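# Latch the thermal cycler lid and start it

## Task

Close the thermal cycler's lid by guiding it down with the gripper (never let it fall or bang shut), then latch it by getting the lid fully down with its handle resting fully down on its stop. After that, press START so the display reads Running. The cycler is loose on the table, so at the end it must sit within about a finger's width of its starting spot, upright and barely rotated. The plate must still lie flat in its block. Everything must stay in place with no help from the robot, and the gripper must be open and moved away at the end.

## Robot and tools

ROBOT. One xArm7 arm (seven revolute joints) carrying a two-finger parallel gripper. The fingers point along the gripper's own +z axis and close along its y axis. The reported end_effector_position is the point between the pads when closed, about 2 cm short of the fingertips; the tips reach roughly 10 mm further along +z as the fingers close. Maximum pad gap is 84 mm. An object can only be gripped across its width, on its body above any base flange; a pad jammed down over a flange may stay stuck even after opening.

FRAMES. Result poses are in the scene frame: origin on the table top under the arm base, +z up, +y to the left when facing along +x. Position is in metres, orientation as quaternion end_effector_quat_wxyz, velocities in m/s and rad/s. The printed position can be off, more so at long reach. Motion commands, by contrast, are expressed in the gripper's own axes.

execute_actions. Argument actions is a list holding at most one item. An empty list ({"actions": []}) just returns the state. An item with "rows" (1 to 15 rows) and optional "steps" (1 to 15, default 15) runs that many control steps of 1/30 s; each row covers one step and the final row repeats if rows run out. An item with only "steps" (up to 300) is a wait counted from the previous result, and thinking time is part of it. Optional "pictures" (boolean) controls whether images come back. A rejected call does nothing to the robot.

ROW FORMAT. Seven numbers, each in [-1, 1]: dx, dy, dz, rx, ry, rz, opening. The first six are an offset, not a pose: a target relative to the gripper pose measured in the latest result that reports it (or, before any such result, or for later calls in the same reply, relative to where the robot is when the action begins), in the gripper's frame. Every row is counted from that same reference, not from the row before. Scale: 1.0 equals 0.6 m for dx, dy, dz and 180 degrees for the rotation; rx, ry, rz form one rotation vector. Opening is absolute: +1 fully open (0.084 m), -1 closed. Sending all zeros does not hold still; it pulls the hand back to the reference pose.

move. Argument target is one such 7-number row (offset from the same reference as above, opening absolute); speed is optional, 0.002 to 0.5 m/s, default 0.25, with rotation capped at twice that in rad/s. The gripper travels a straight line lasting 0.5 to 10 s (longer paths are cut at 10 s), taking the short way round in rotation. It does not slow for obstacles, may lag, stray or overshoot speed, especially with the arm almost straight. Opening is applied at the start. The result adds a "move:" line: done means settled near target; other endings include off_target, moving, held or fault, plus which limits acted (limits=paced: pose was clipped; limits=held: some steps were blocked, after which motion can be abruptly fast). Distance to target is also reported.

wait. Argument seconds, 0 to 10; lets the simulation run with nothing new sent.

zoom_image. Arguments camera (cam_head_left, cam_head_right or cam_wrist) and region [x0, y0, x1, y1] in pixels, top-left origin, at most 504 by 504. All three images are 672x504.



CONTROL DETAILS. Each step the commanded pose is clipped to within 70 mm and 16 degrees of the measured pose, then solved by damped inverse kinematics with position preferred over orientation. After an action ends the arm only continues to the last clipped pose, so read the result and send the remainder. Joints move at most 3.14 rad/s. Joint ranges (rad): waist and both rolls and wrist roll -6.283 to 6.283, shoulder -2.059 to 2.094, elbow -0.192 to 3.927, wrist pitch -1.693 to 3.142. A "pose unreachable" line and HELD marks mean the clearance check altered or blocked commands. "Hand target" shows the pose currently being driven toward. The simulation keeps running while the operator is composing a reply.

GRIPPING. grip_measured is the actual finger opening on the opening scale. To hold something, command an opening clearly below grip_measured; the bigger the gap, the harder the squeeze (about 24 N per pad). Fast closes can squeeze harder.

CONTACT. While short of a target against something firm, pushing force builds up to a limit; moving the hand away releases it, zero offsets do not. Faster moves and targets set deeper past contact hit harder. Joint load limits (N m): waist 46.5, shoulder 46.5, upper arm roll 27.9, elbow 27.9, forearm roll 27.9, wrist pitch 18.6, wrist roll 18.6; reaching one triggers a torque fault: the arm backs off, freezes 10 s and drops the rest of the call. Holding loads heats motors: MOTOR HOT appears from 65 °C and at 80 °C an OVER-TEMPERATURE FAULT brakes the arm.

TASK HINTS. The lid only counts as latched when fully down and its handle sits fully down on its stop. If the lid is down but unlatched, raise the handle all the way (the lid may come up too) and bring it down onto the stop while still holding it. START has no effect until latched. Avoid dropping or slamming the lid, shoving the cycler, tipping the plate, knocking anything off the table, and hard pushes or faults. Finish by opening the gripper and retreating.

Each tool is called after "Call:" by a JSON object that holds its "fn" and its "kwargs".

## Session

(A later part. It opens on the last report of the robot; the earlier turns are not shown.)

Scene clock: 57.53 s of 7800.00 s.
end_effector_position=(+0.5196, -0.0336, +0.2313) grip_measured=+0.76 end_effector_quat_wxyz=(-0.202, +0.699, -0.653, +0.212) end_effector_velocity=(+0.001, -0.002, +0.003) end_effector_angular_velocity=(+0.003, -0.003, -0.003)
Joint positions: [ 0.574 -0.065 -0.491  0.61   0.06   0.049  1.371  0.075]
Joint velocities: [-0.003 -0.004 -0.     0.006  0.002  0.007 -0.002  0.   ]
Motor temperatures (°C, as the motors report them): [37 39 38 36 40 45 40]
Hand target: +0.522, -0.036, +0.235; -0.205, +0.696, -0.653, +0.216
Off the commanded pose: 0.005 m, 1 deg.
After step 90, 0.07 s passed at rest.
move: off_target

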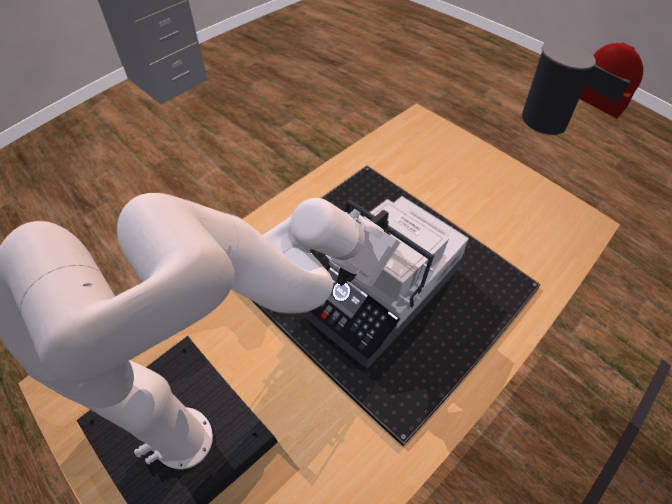

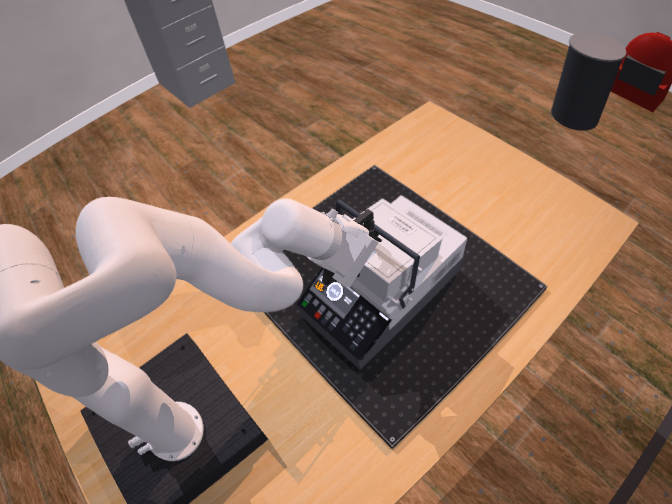

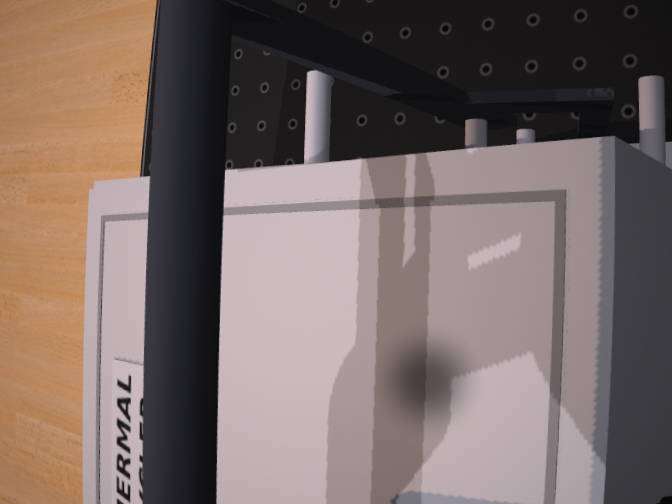

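Call:
{"fn": "move", "kwargs": {"target": [0,0,-0.07,0,0,0,0.75], "speed": 0.05}}

Call:
{"fn": "move", "kwargs": {"target": [0,-0.15,-0.12,-0.15,0,0,0.3], "speed": 0.15}}

Scene clock: 61.33 s of 7800.00 s.
end_effector_position=(+0.4962, -0.0337, +0.2660) grip_measured=+0.75 end_effector_quat_wxyz=(-0.202, +0.699, -0.653, +0.211) end_effector_velocity=(-0.001, +0.001, +0.002) end_effector_angular_velocity=(-0.001, +0.000, -0.000)
Joint positions: [ 0.445 -0.232 -0.397  0.566 -0.176  0.166  1.55   0.075]
Joint velocities: [-0.007 -0.007  0.008 -0.001 -0.009  0.007  0.009 -0.   ]
Motor temperatures (°C, as the motors report them): [37 39 38 37 40 46 40]
Hand target: +0.496, -0.034, +0.266; -0.202, +0.699, -0.653, +0.212
Off the commanded pose: 0.000 m, 0 deg.
move: done

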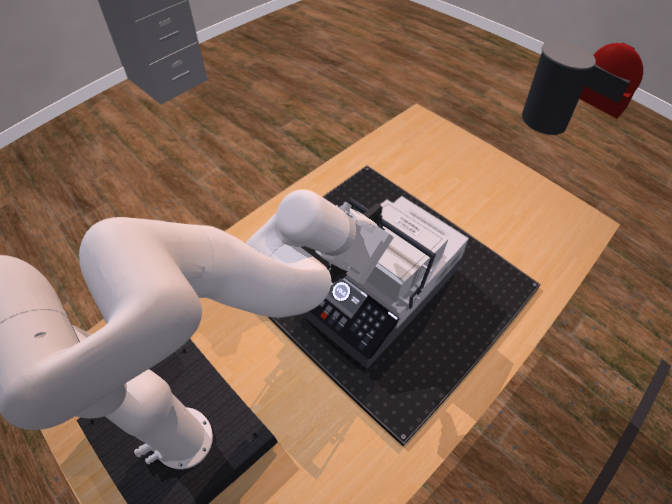

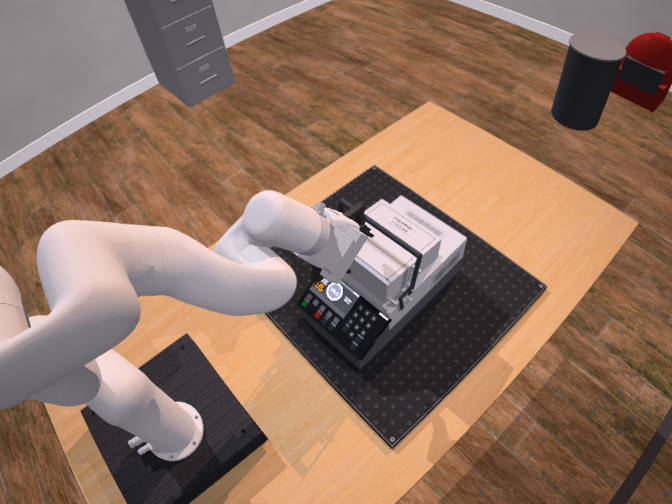

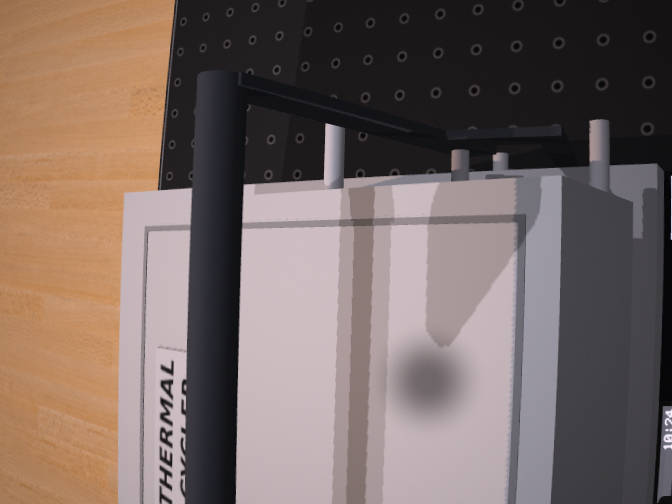

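Scene clock: 63.33 s of 7800.00 s.
end_effector_position=(+0.5305, -0.0274, +0.3753) grip_measured=+0.29 end_effector_quat_wxyz=(-0.035, +0.727, -0.683, +0.052) end_effector_velocity=(+0.001, +0.001, +0.003) end_effector_angular_velocity=(+0.001, +0.004, +0.001)
Joint positions: [ 0.493  0.024 -0.387  1.379 -0.023  1.206  1.479  0.056]
Joint velocities: [-0.001  0.008  0.     0.018  0.004  0.015 -0.003  0.   ]
Motor temperatures (°C, as the motors report them): [37 39 38 37 40 46 40]
Hand target: +0.531, -0.027, +0.376; -0.035, +0.728, -0.683, +0.052
Off the commanded pose: 0.001 m, 0 deg.
move: done

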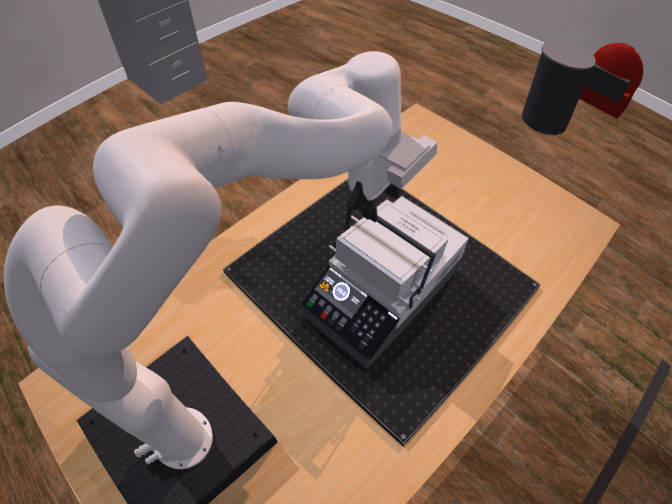

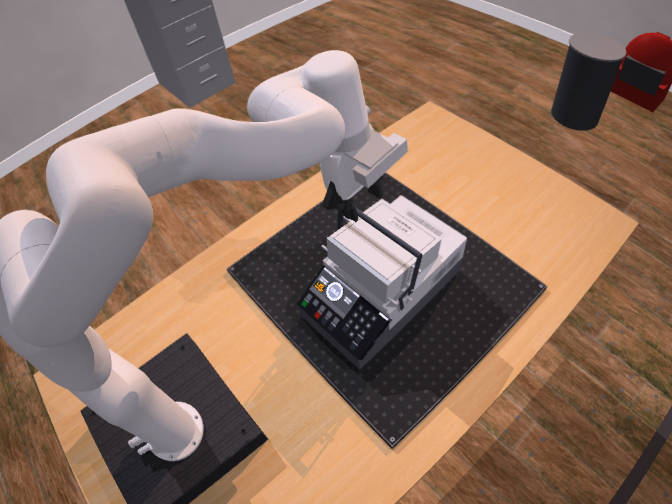

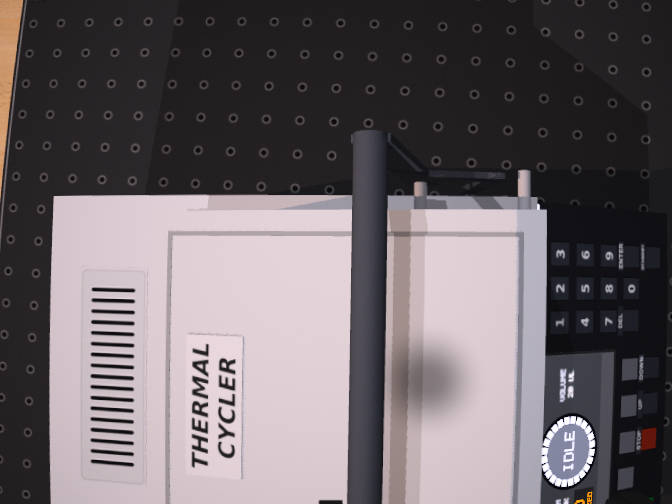

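Call:
{"fn": "move", "kwargs": {"target": [0.004,-0.035,0.158,0.07,0,0,0.3], "speed": 0.1}}

Call:
{"fn": "move", "kwargs": {"target": [0,0,0,0,0,0,-1]}}

Call:
{"fn": "move", "kwargs": {"target": [0,-0.012,0,0,0,0,-1], "speed": 0.02}}

Scene clock: 68.63 s of 7800.00 s.
end_effector_position=(+0.5631, -0.0312, +0.2845) grip_measured=+0.29 end_effector_quat_wxyz=(-0.114, +0.719, -0.674, +0.128) end_effector_velocity=(+0.000, +0.000, -0.003) end_effector_angular_velocity=(+0.001, -0.004, +0.001)
Joint positions: [ 0.483  0.045 -0.394  1.054  0.022  0.642  1.439  0.056]
Joint velocities: [-0.001  0.003  0.001 -0.008  0.005 -0.014 -0.004 -0.   ]
Motor temperatures (°C, as the motors report them): [37 39 38 37 40 45 40]
Hand target: +0.563, -0.031, +0.284; -0.114, +0.719, -0.674, +0.128
Off the commanded pose: 0.001 m, 0 deg.
After step 90, 0.80 s passed at rest.
move: done

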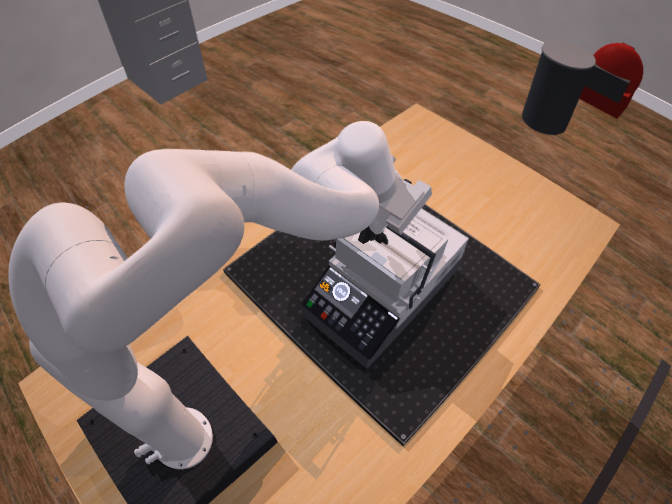

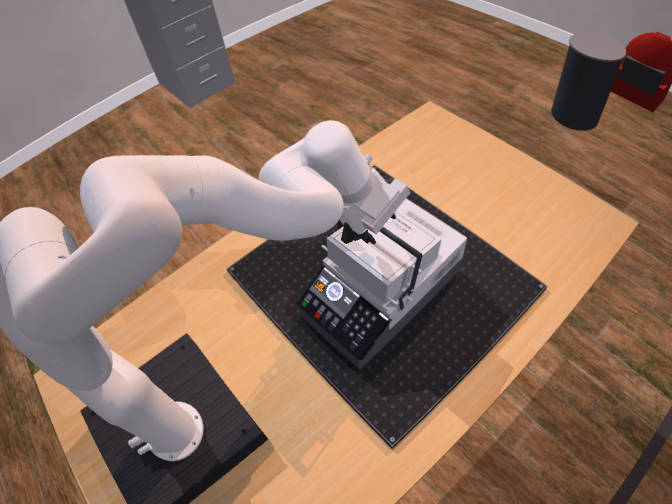

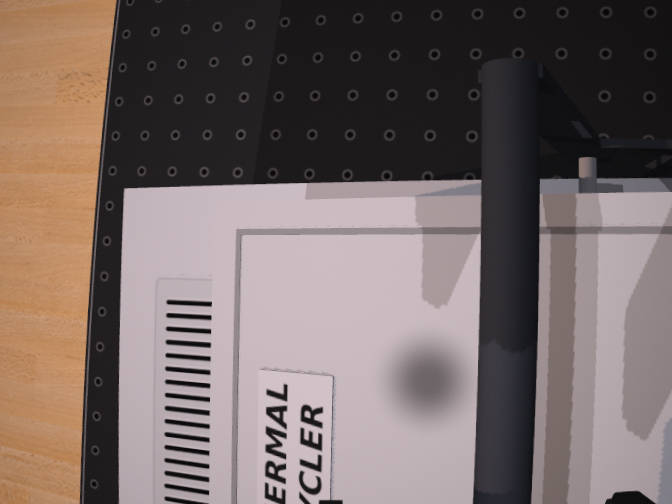

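Scene clock: 69.13 s of 7800.00 s.
end_effector_position=(+0.5629, -0.0313, +0.2843) grip_measured=-0.74 end_effector_quat_wxyz=(-0.114, +0.719, -0.674, +0.127) end_effector_velocity=(+0.000, +0.000, +0.000) end_effector_angular_velocity=(-0.002, +0.001, +0.003)
Joint positions: [ 0.483  0.045 -0.394  1.054  0.023  0.643  1.439  0.012]
Joint velocities: [-0.     0.     0.     0.001 -0.002  0.001 -0.002  0.   ]
Motor temperatures (°C, as the motors report them): [37 39 38 37 40 45 40]
Hand target: +0.563, -0.031, +0.285; -0.114, +0.719, -0.674, +0.128
Off the commanded pose: 0.000 m, 0 deg.
move: done

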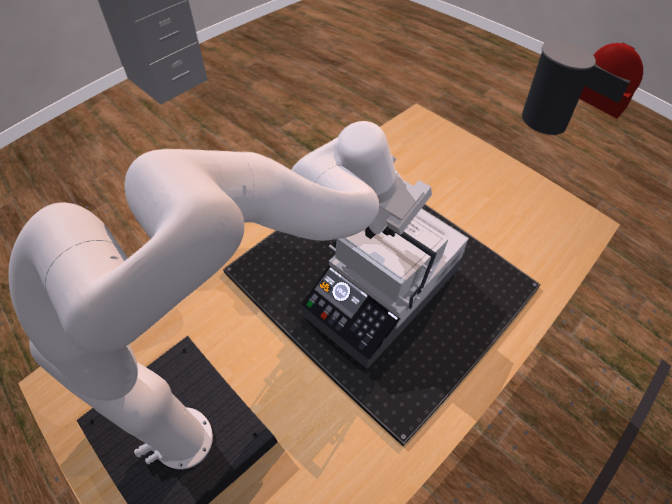

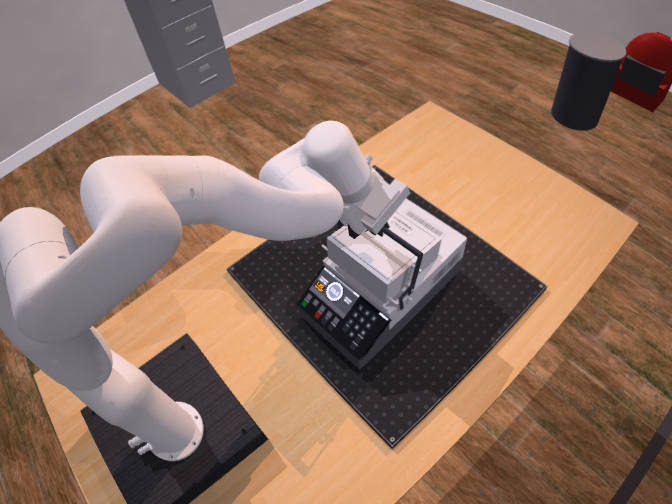

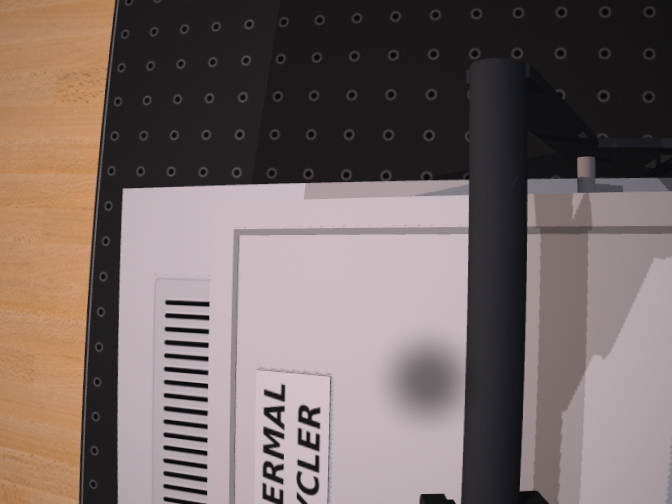

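Scene clock: 69.83 s of 7800.00 s.
end_effector_position=(+0.5690, -0.0309, +0.2856) grip_measured=-0.74 end_effector_quat_wxyz=(-0.113, +0.719, -0.674, +0.127) end_effector_velocity=(+0.003, +0.000, +0.004) end_effector_angular_velocity=(+0.001, -0.007, +0.000)
Joint positions: [ 0.482  0.066 -0.394  1.082  0.034  0.655  1.433  0.012]
Joint velocities: [-0.     0.001  0.     0.009  0.003  0.    -0.002 -0.   ]
Motor temperatures (°C, as the motors report them): [37 39 38 37 40 45 40]
Hand target: +0.570, -0.031, +0.287; -0.114, +0.719, -0.674, +0.127
Off the commanded pose: 0.001 m, 0 deg.
move: done

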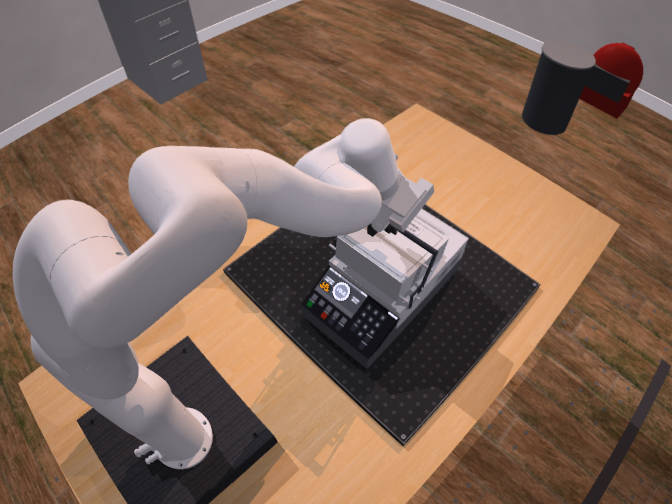

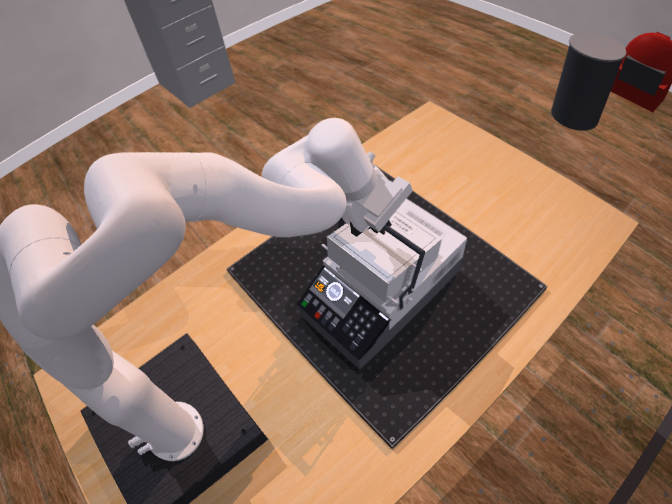

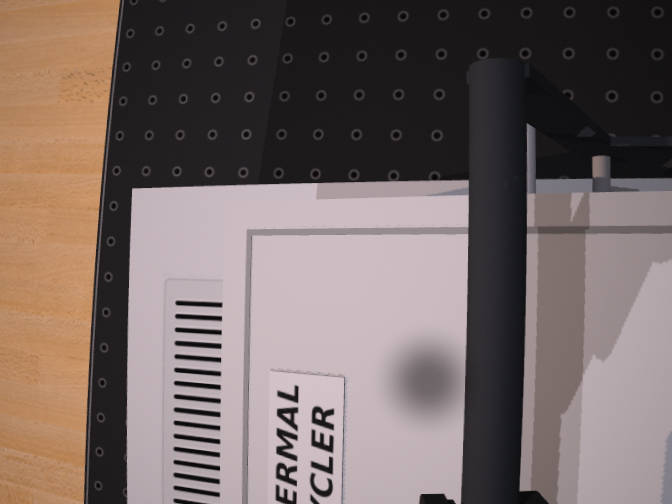

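Call:
{"fn": "move", "kwargs": {"target": [0,-0.025,0.012,0,0,0,-1], "speed": 0.02}}

Scene clock: 71.60 s of 7800.00 s.
end_effector_position=(+0.5855, -0.0303, +0.2841) grip_measured=-0.74 end_effector_quat_wxyz=(-0.113, +0.719, -0.674, +0.127) end_effector_velocity=(-0.000, +0.001, -0.002) end_effector_angular_velocity=(-0.000, +0.005, +0.001)
Joint positions: [ 0.476  0.123 -0.391  1.145  0.067  0.664  1.413  0.012]
Joint velocities: [ 0.     0.005  0.001  0.001  0.002  0.001 -0.001  0.   ]
Motor temperatures (°C, as the motors report them): [37 39 38 37 40 45 40]
Hand target: +0.585, -0.030, +0.284; -0.113, +0.719, -0.674, +0.127
Off the commanded pose: 0.000 m, 0 deg.
move: done

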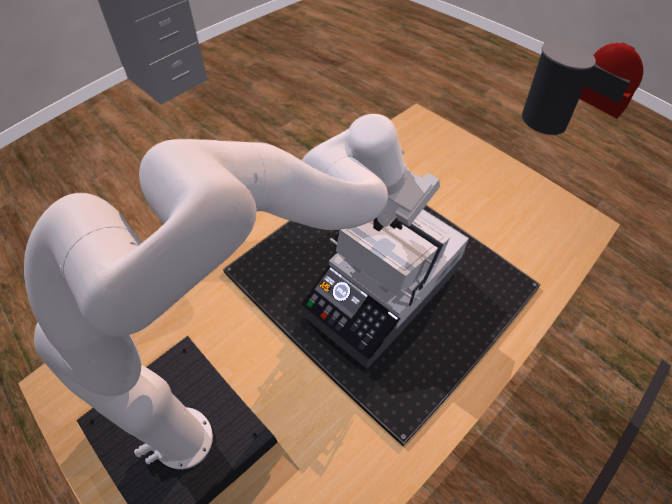

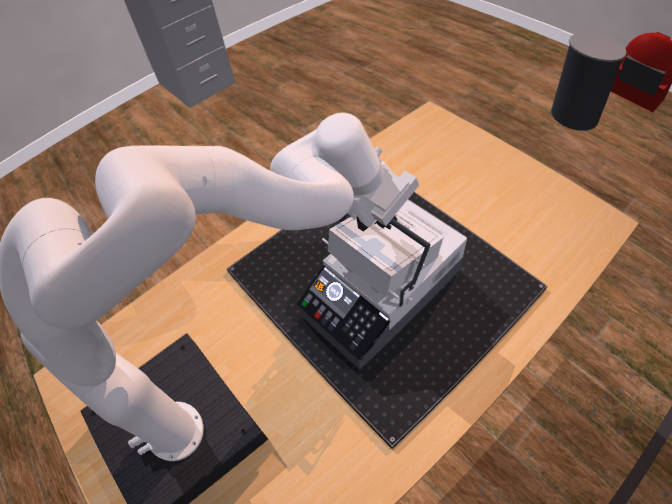

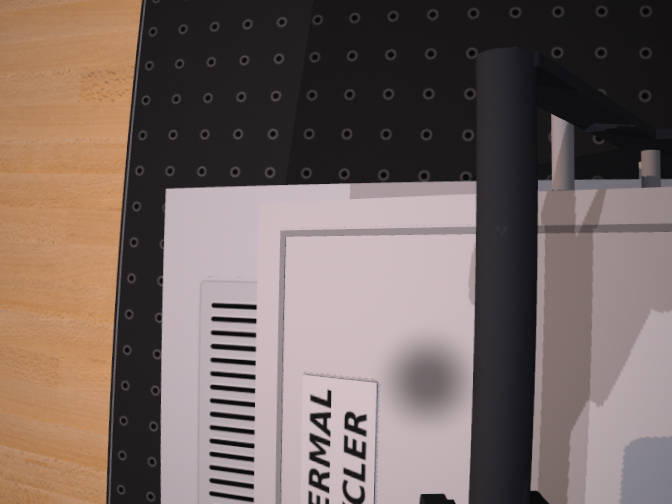

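Call:
{"fn": "move", "kwargs": {"target": [0,0.035,-0.012,0,0,0,-1], "speed": 0.03}}

Call:
{"fn": "move", "kwargs": {"target": [0,0.072,-0.02,0,0,0,-1], "speed": 0.05}}

Call:
{"fn": "move", "kwargs": {"target": [0,0.075,0.011,0,0,0,-1], "speed": 0.05}}

Scene clock: 74.37 s of 7800.00 s.
end_effector_position=(+0.5635, -0.0312, +0.2839) grip_measured=-0.74 end_effector_quat_wxyz=(-0.113, +0.719, -0.674, +0.127) end_effector_velocity=(-0.001, -0.001, +0.001) end_effector_angular_velocity=(-0.000, -0.002, -0.001)
Joint positions: [ 0.483  0.049 -0.395  1.057  0.024  0.645  1.438  0.012]
Joint velocities: [-0.001 -0.006 -0.    -0.005 -0.004 -0.001  0.003 -0.   ]
Motor temperatures (°C, as the motors report them): [37 39 38 37 40 45 40]
Hand target: +0.563, -0.032, +0.284; -0.113, +0.719, -0.674, +0.127
Off the commanded pose: 0.000 m, 0 deg.
move: done

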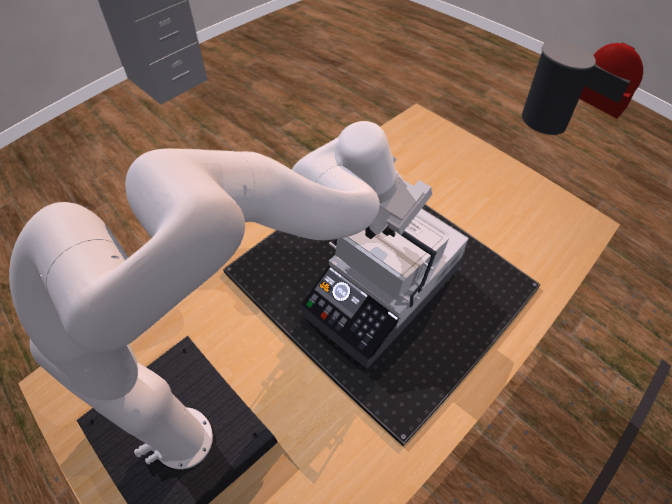

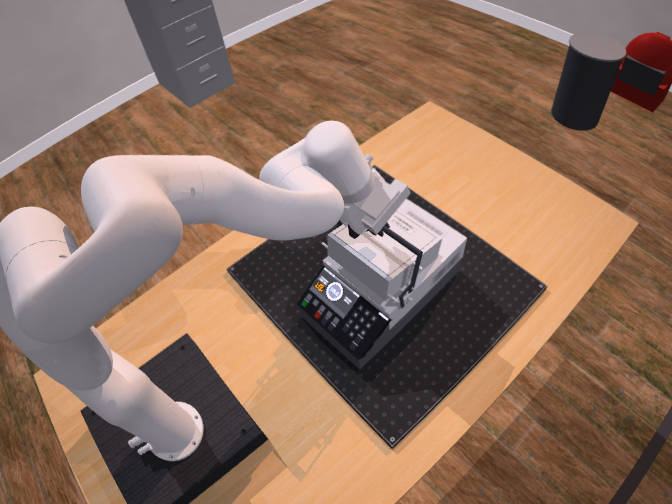

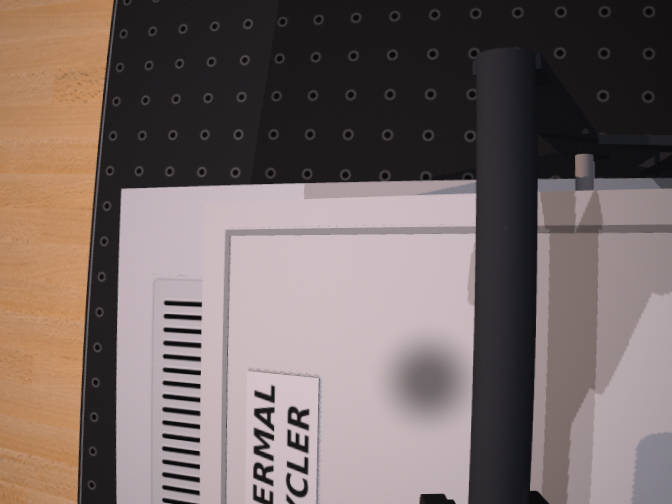

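Scene clock: 75.60 s of 7800.00 s.
end_effector_position=(+0.5191, -0.0337, +0.2809) grip_measured=-0.74 end_effector_quat_wxyz=(-0.113, +0.719, -0.674, +0.127) end_effector_velocity=(-0.002, -0.000, +0.000) end_effector_angular_velocity=(-0.000, -0.001, -0.001)
Joint positions: [ 0.48  -0.1   -0.391  0.889 -0.068  0.615  1.494  0.012]
Joint velocities: [-0.001 -0.006  0.001 -0.005 -0.004 -0.001  0.003 -0.   ]
Motor temperatures (°C, as the motors report them): [37 39 38 37 40 45 40]
Hand target: +0.519, -0.034, +0.281; -0.113, +0.719, -0.674, +0.127
Off the commanded pose: 0.000 m, 0 deg.
move: done

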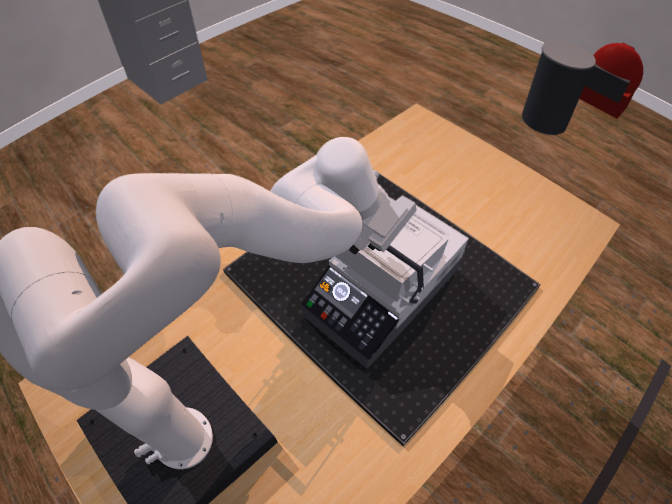

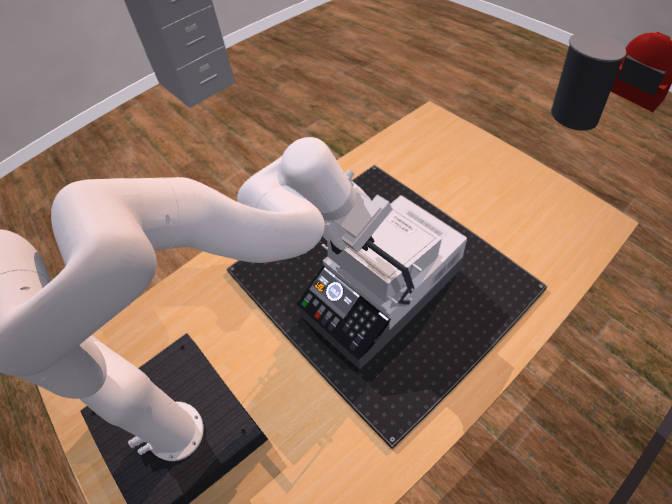

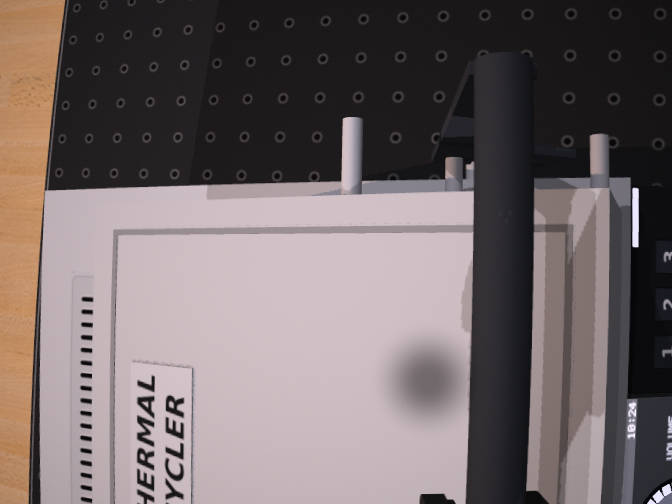

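Scene clock: 76.83 s of 7800.00 s.
end_effector_position=(+0.4793, -0.0368, +0.2601) grip_measured=-0.74 end_effector_quat_wxyz=(-0.113, +0.719, -0.674, +0.127) end_effector_velocity=(-0.003, +0.000, -0.002) end_effector_angular_velocity=(+0.001, +0.004, -0.000)
Joint positions: [ 0.457 -0.205 -0.384  0.721 -0.137  0.547  1.532  0.012]
Joint velocities: [-0.002 -0.004  0.002 -0.008 -0.002  0.     0.002 -0.   ]
Motor temperatures (°C, as the motors report them): [37 39 38 37 40 45 40]
Hand target: +0.479, -0.037, +0.260; -0.113, +0.719, -0.674, +0.127
Off the commanded pose: 0.001 m, 0 deg.
move: done

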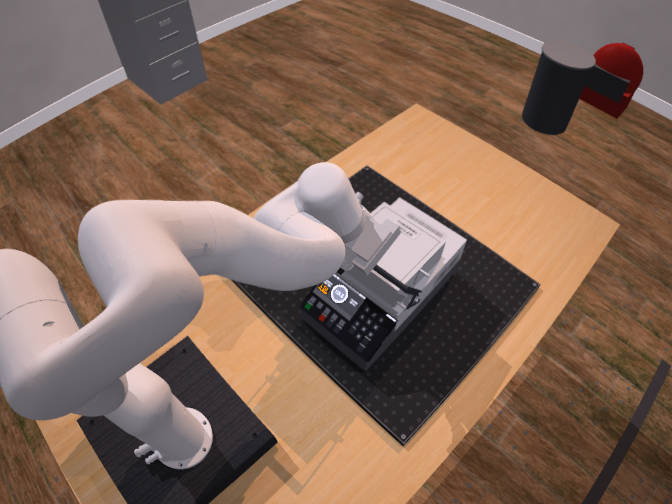

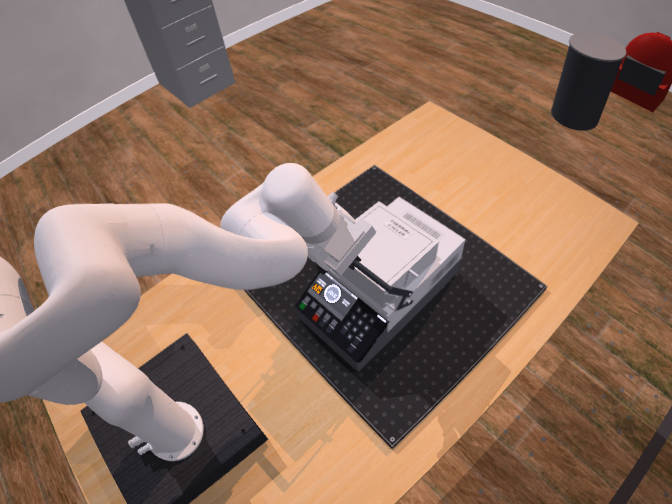

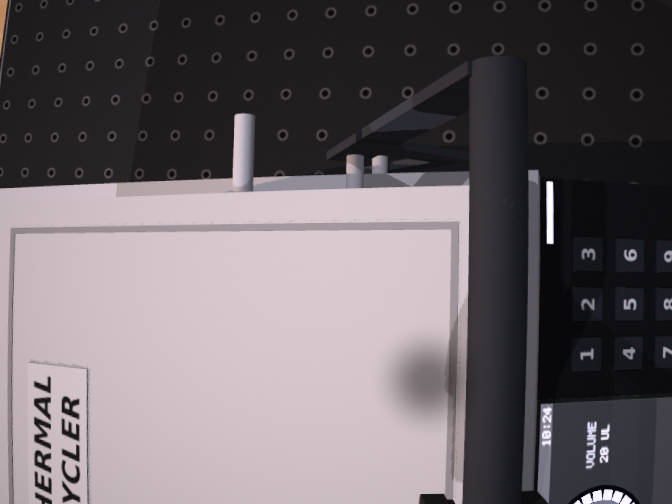

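Call:
{"fn": "move", "kwargs": {"target": [0,0.045,0.038,0,0,0,-1], "speed": 0.03}}

Scene clock: 81.17 s of 7800.00 s.
end_effector_position=(+0.4607, -0.0391, +0.2288) grip_measured=-0.74 end_effector_quat_wxyz=(-0.112, +0.719, -0.674, +0.126) end_effector_velocity=(+0.003, -0.000, +0.003) end_effector_angular_velocity=(-0.000, -0.014, +0.000)
Joint positions: [ 0.445 -0.206 -0.392  0.62  -0.154  0.45   1.535  0.012]
Joint velocities: [-0.    -0.001  0.     0.003 -0.001 -0.01   0.     0.   ]
Motor temperatures (°C, as the motors report them): [37 39 38 37 40 45 40]
Hand target: +0.461, -0.039, +0.230; -0.113, +0.719, -0.674, +0.127
Off the commanded pose: 0.001 m, 0 deg.
move: done

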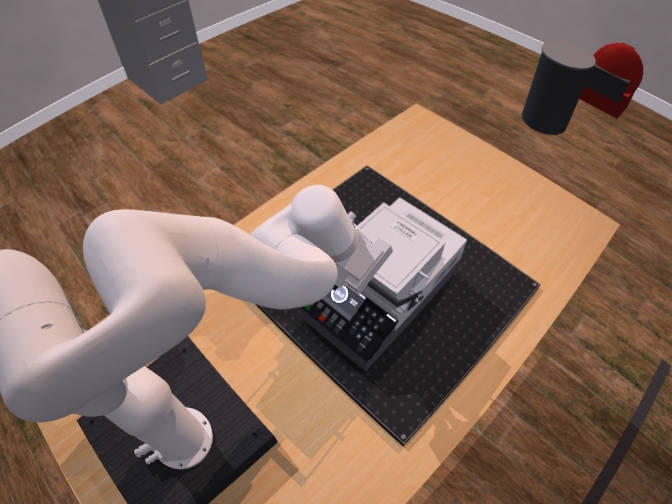

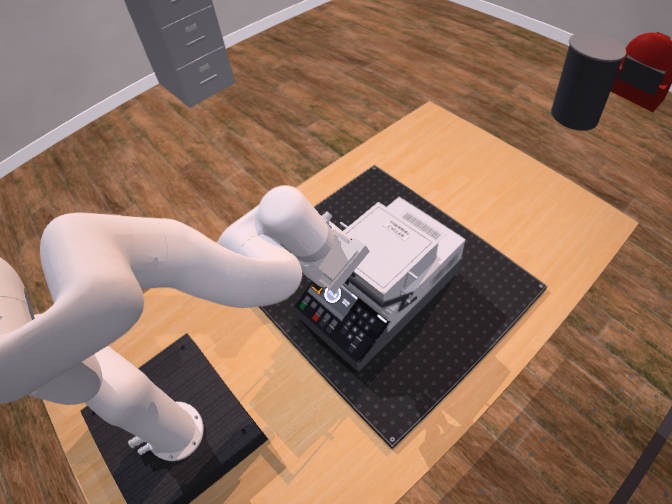

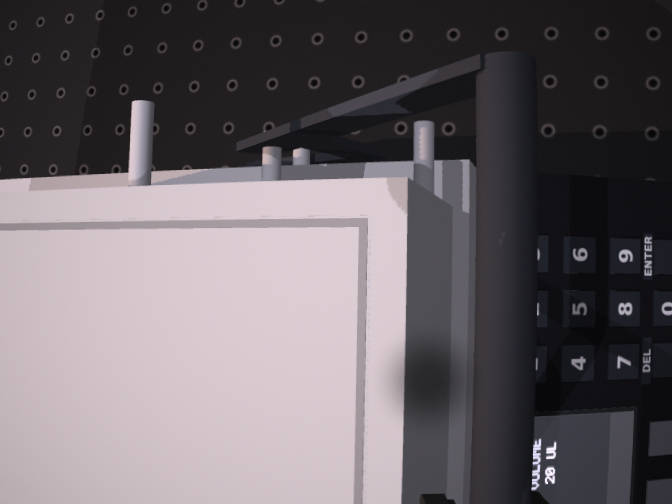

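Call:
{"fn": "move", "kwargs": {"target": [0,0.021,0.037,0,0,0,-1], "speed": 0.02}}

Scene clock: 83.50 s of 7800.00 s.
end_effector_position=(+0.4543, -0.0403, +0.2021) grip_measured=-0.73 end_effector_quat_wxyz=(-0.109, +0.719, -0.675, +0.124) end_effector_velocity=(+0.001, +0.000, +0.001) end_effector_angular_velocity=(+0.001, +0.000, +0.000)
Joint positions: [ 0.45  -0.161 -0.408  0.575 -0.137  0.368  1.518  0.012]
Joint velocities: [ 0.001  0.001 -0.001  0.003  0.002  0.003 -0.002  0.   ]
Motor temperatures (°C, as the motors report them): [37 39 38 37 40 46 40]
Hand target: +0.456, -0.040, +0.204; -0.112, +0.719, -0.674, +0.126
Off the commanded pose: 0.003 m, 0 deg.
move: done

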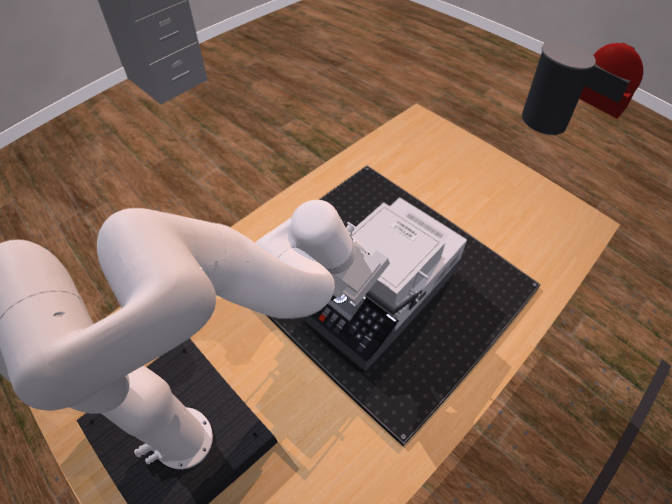

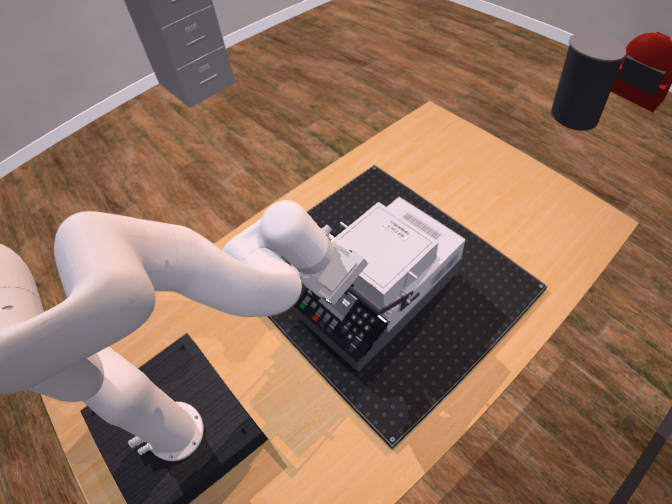

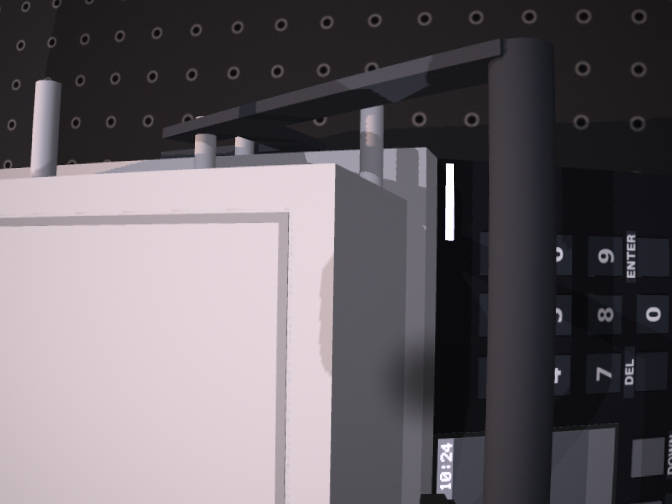

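Call:
{"fn": "move", "kwargs": {"target": [0,0.009,0.025,0,0,0,-1], "speed": 0.015}}

Call:
{"fn": "zoom_image", "kwargs": {"camera": "cam_head_right", "region": [290,220,480,380]}}

Scene clock: 85.73 s of 7800.00 s.
end_effector_position=(+0.4471, -0.0404, +0.1804) grip_measured=-0.73 end_effector_quat_wxyz=(-0.103, +0.720, -0.676, +0.116) end_effector_velocity=(+0.000, +0.001, -0.000) end_effector_angular_velocity=(+0.001, -0.003, +0.001)
Joint positions: [ 0.46  -0.119 -0.42   0.549 -0.11   0.323  1.496  0.012]
Joint velocities: [ 0.002  0.001 -0.001 -0.002  0.003 -0.005 -0.002  0.   ]
Motor temperatures (°C, as the motors report them): [37 39 38 38 40 46 40]
Hand target: +0.454, -0.041, +0.186; -0.109, +0.719, -0.675, +0.124
Off the commanded pose: 0.009 m, 1 deg.
move: off_target

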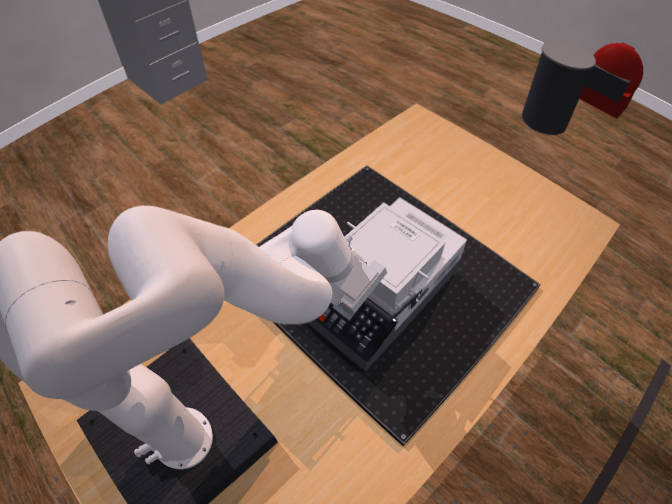

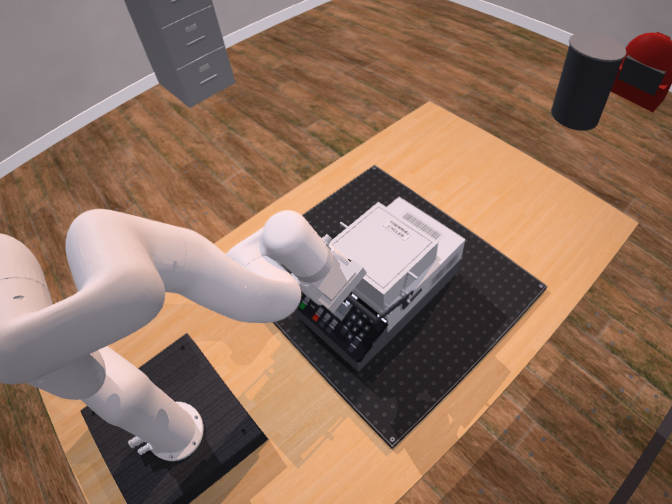

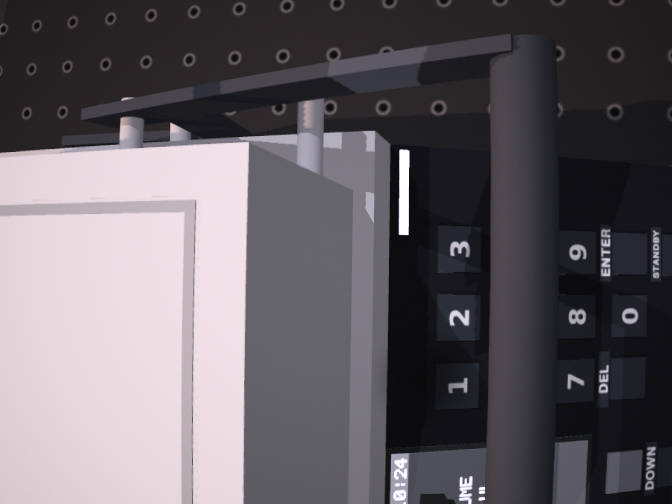

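Region (290, 220, 480, 380) of cam_head_right's 672x504 image, scaled by 2.653, with more detail than that image has; it fills the top 424 rows of this view, and the rest is white.

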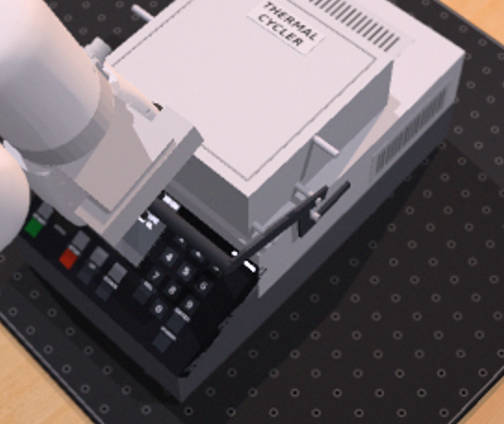

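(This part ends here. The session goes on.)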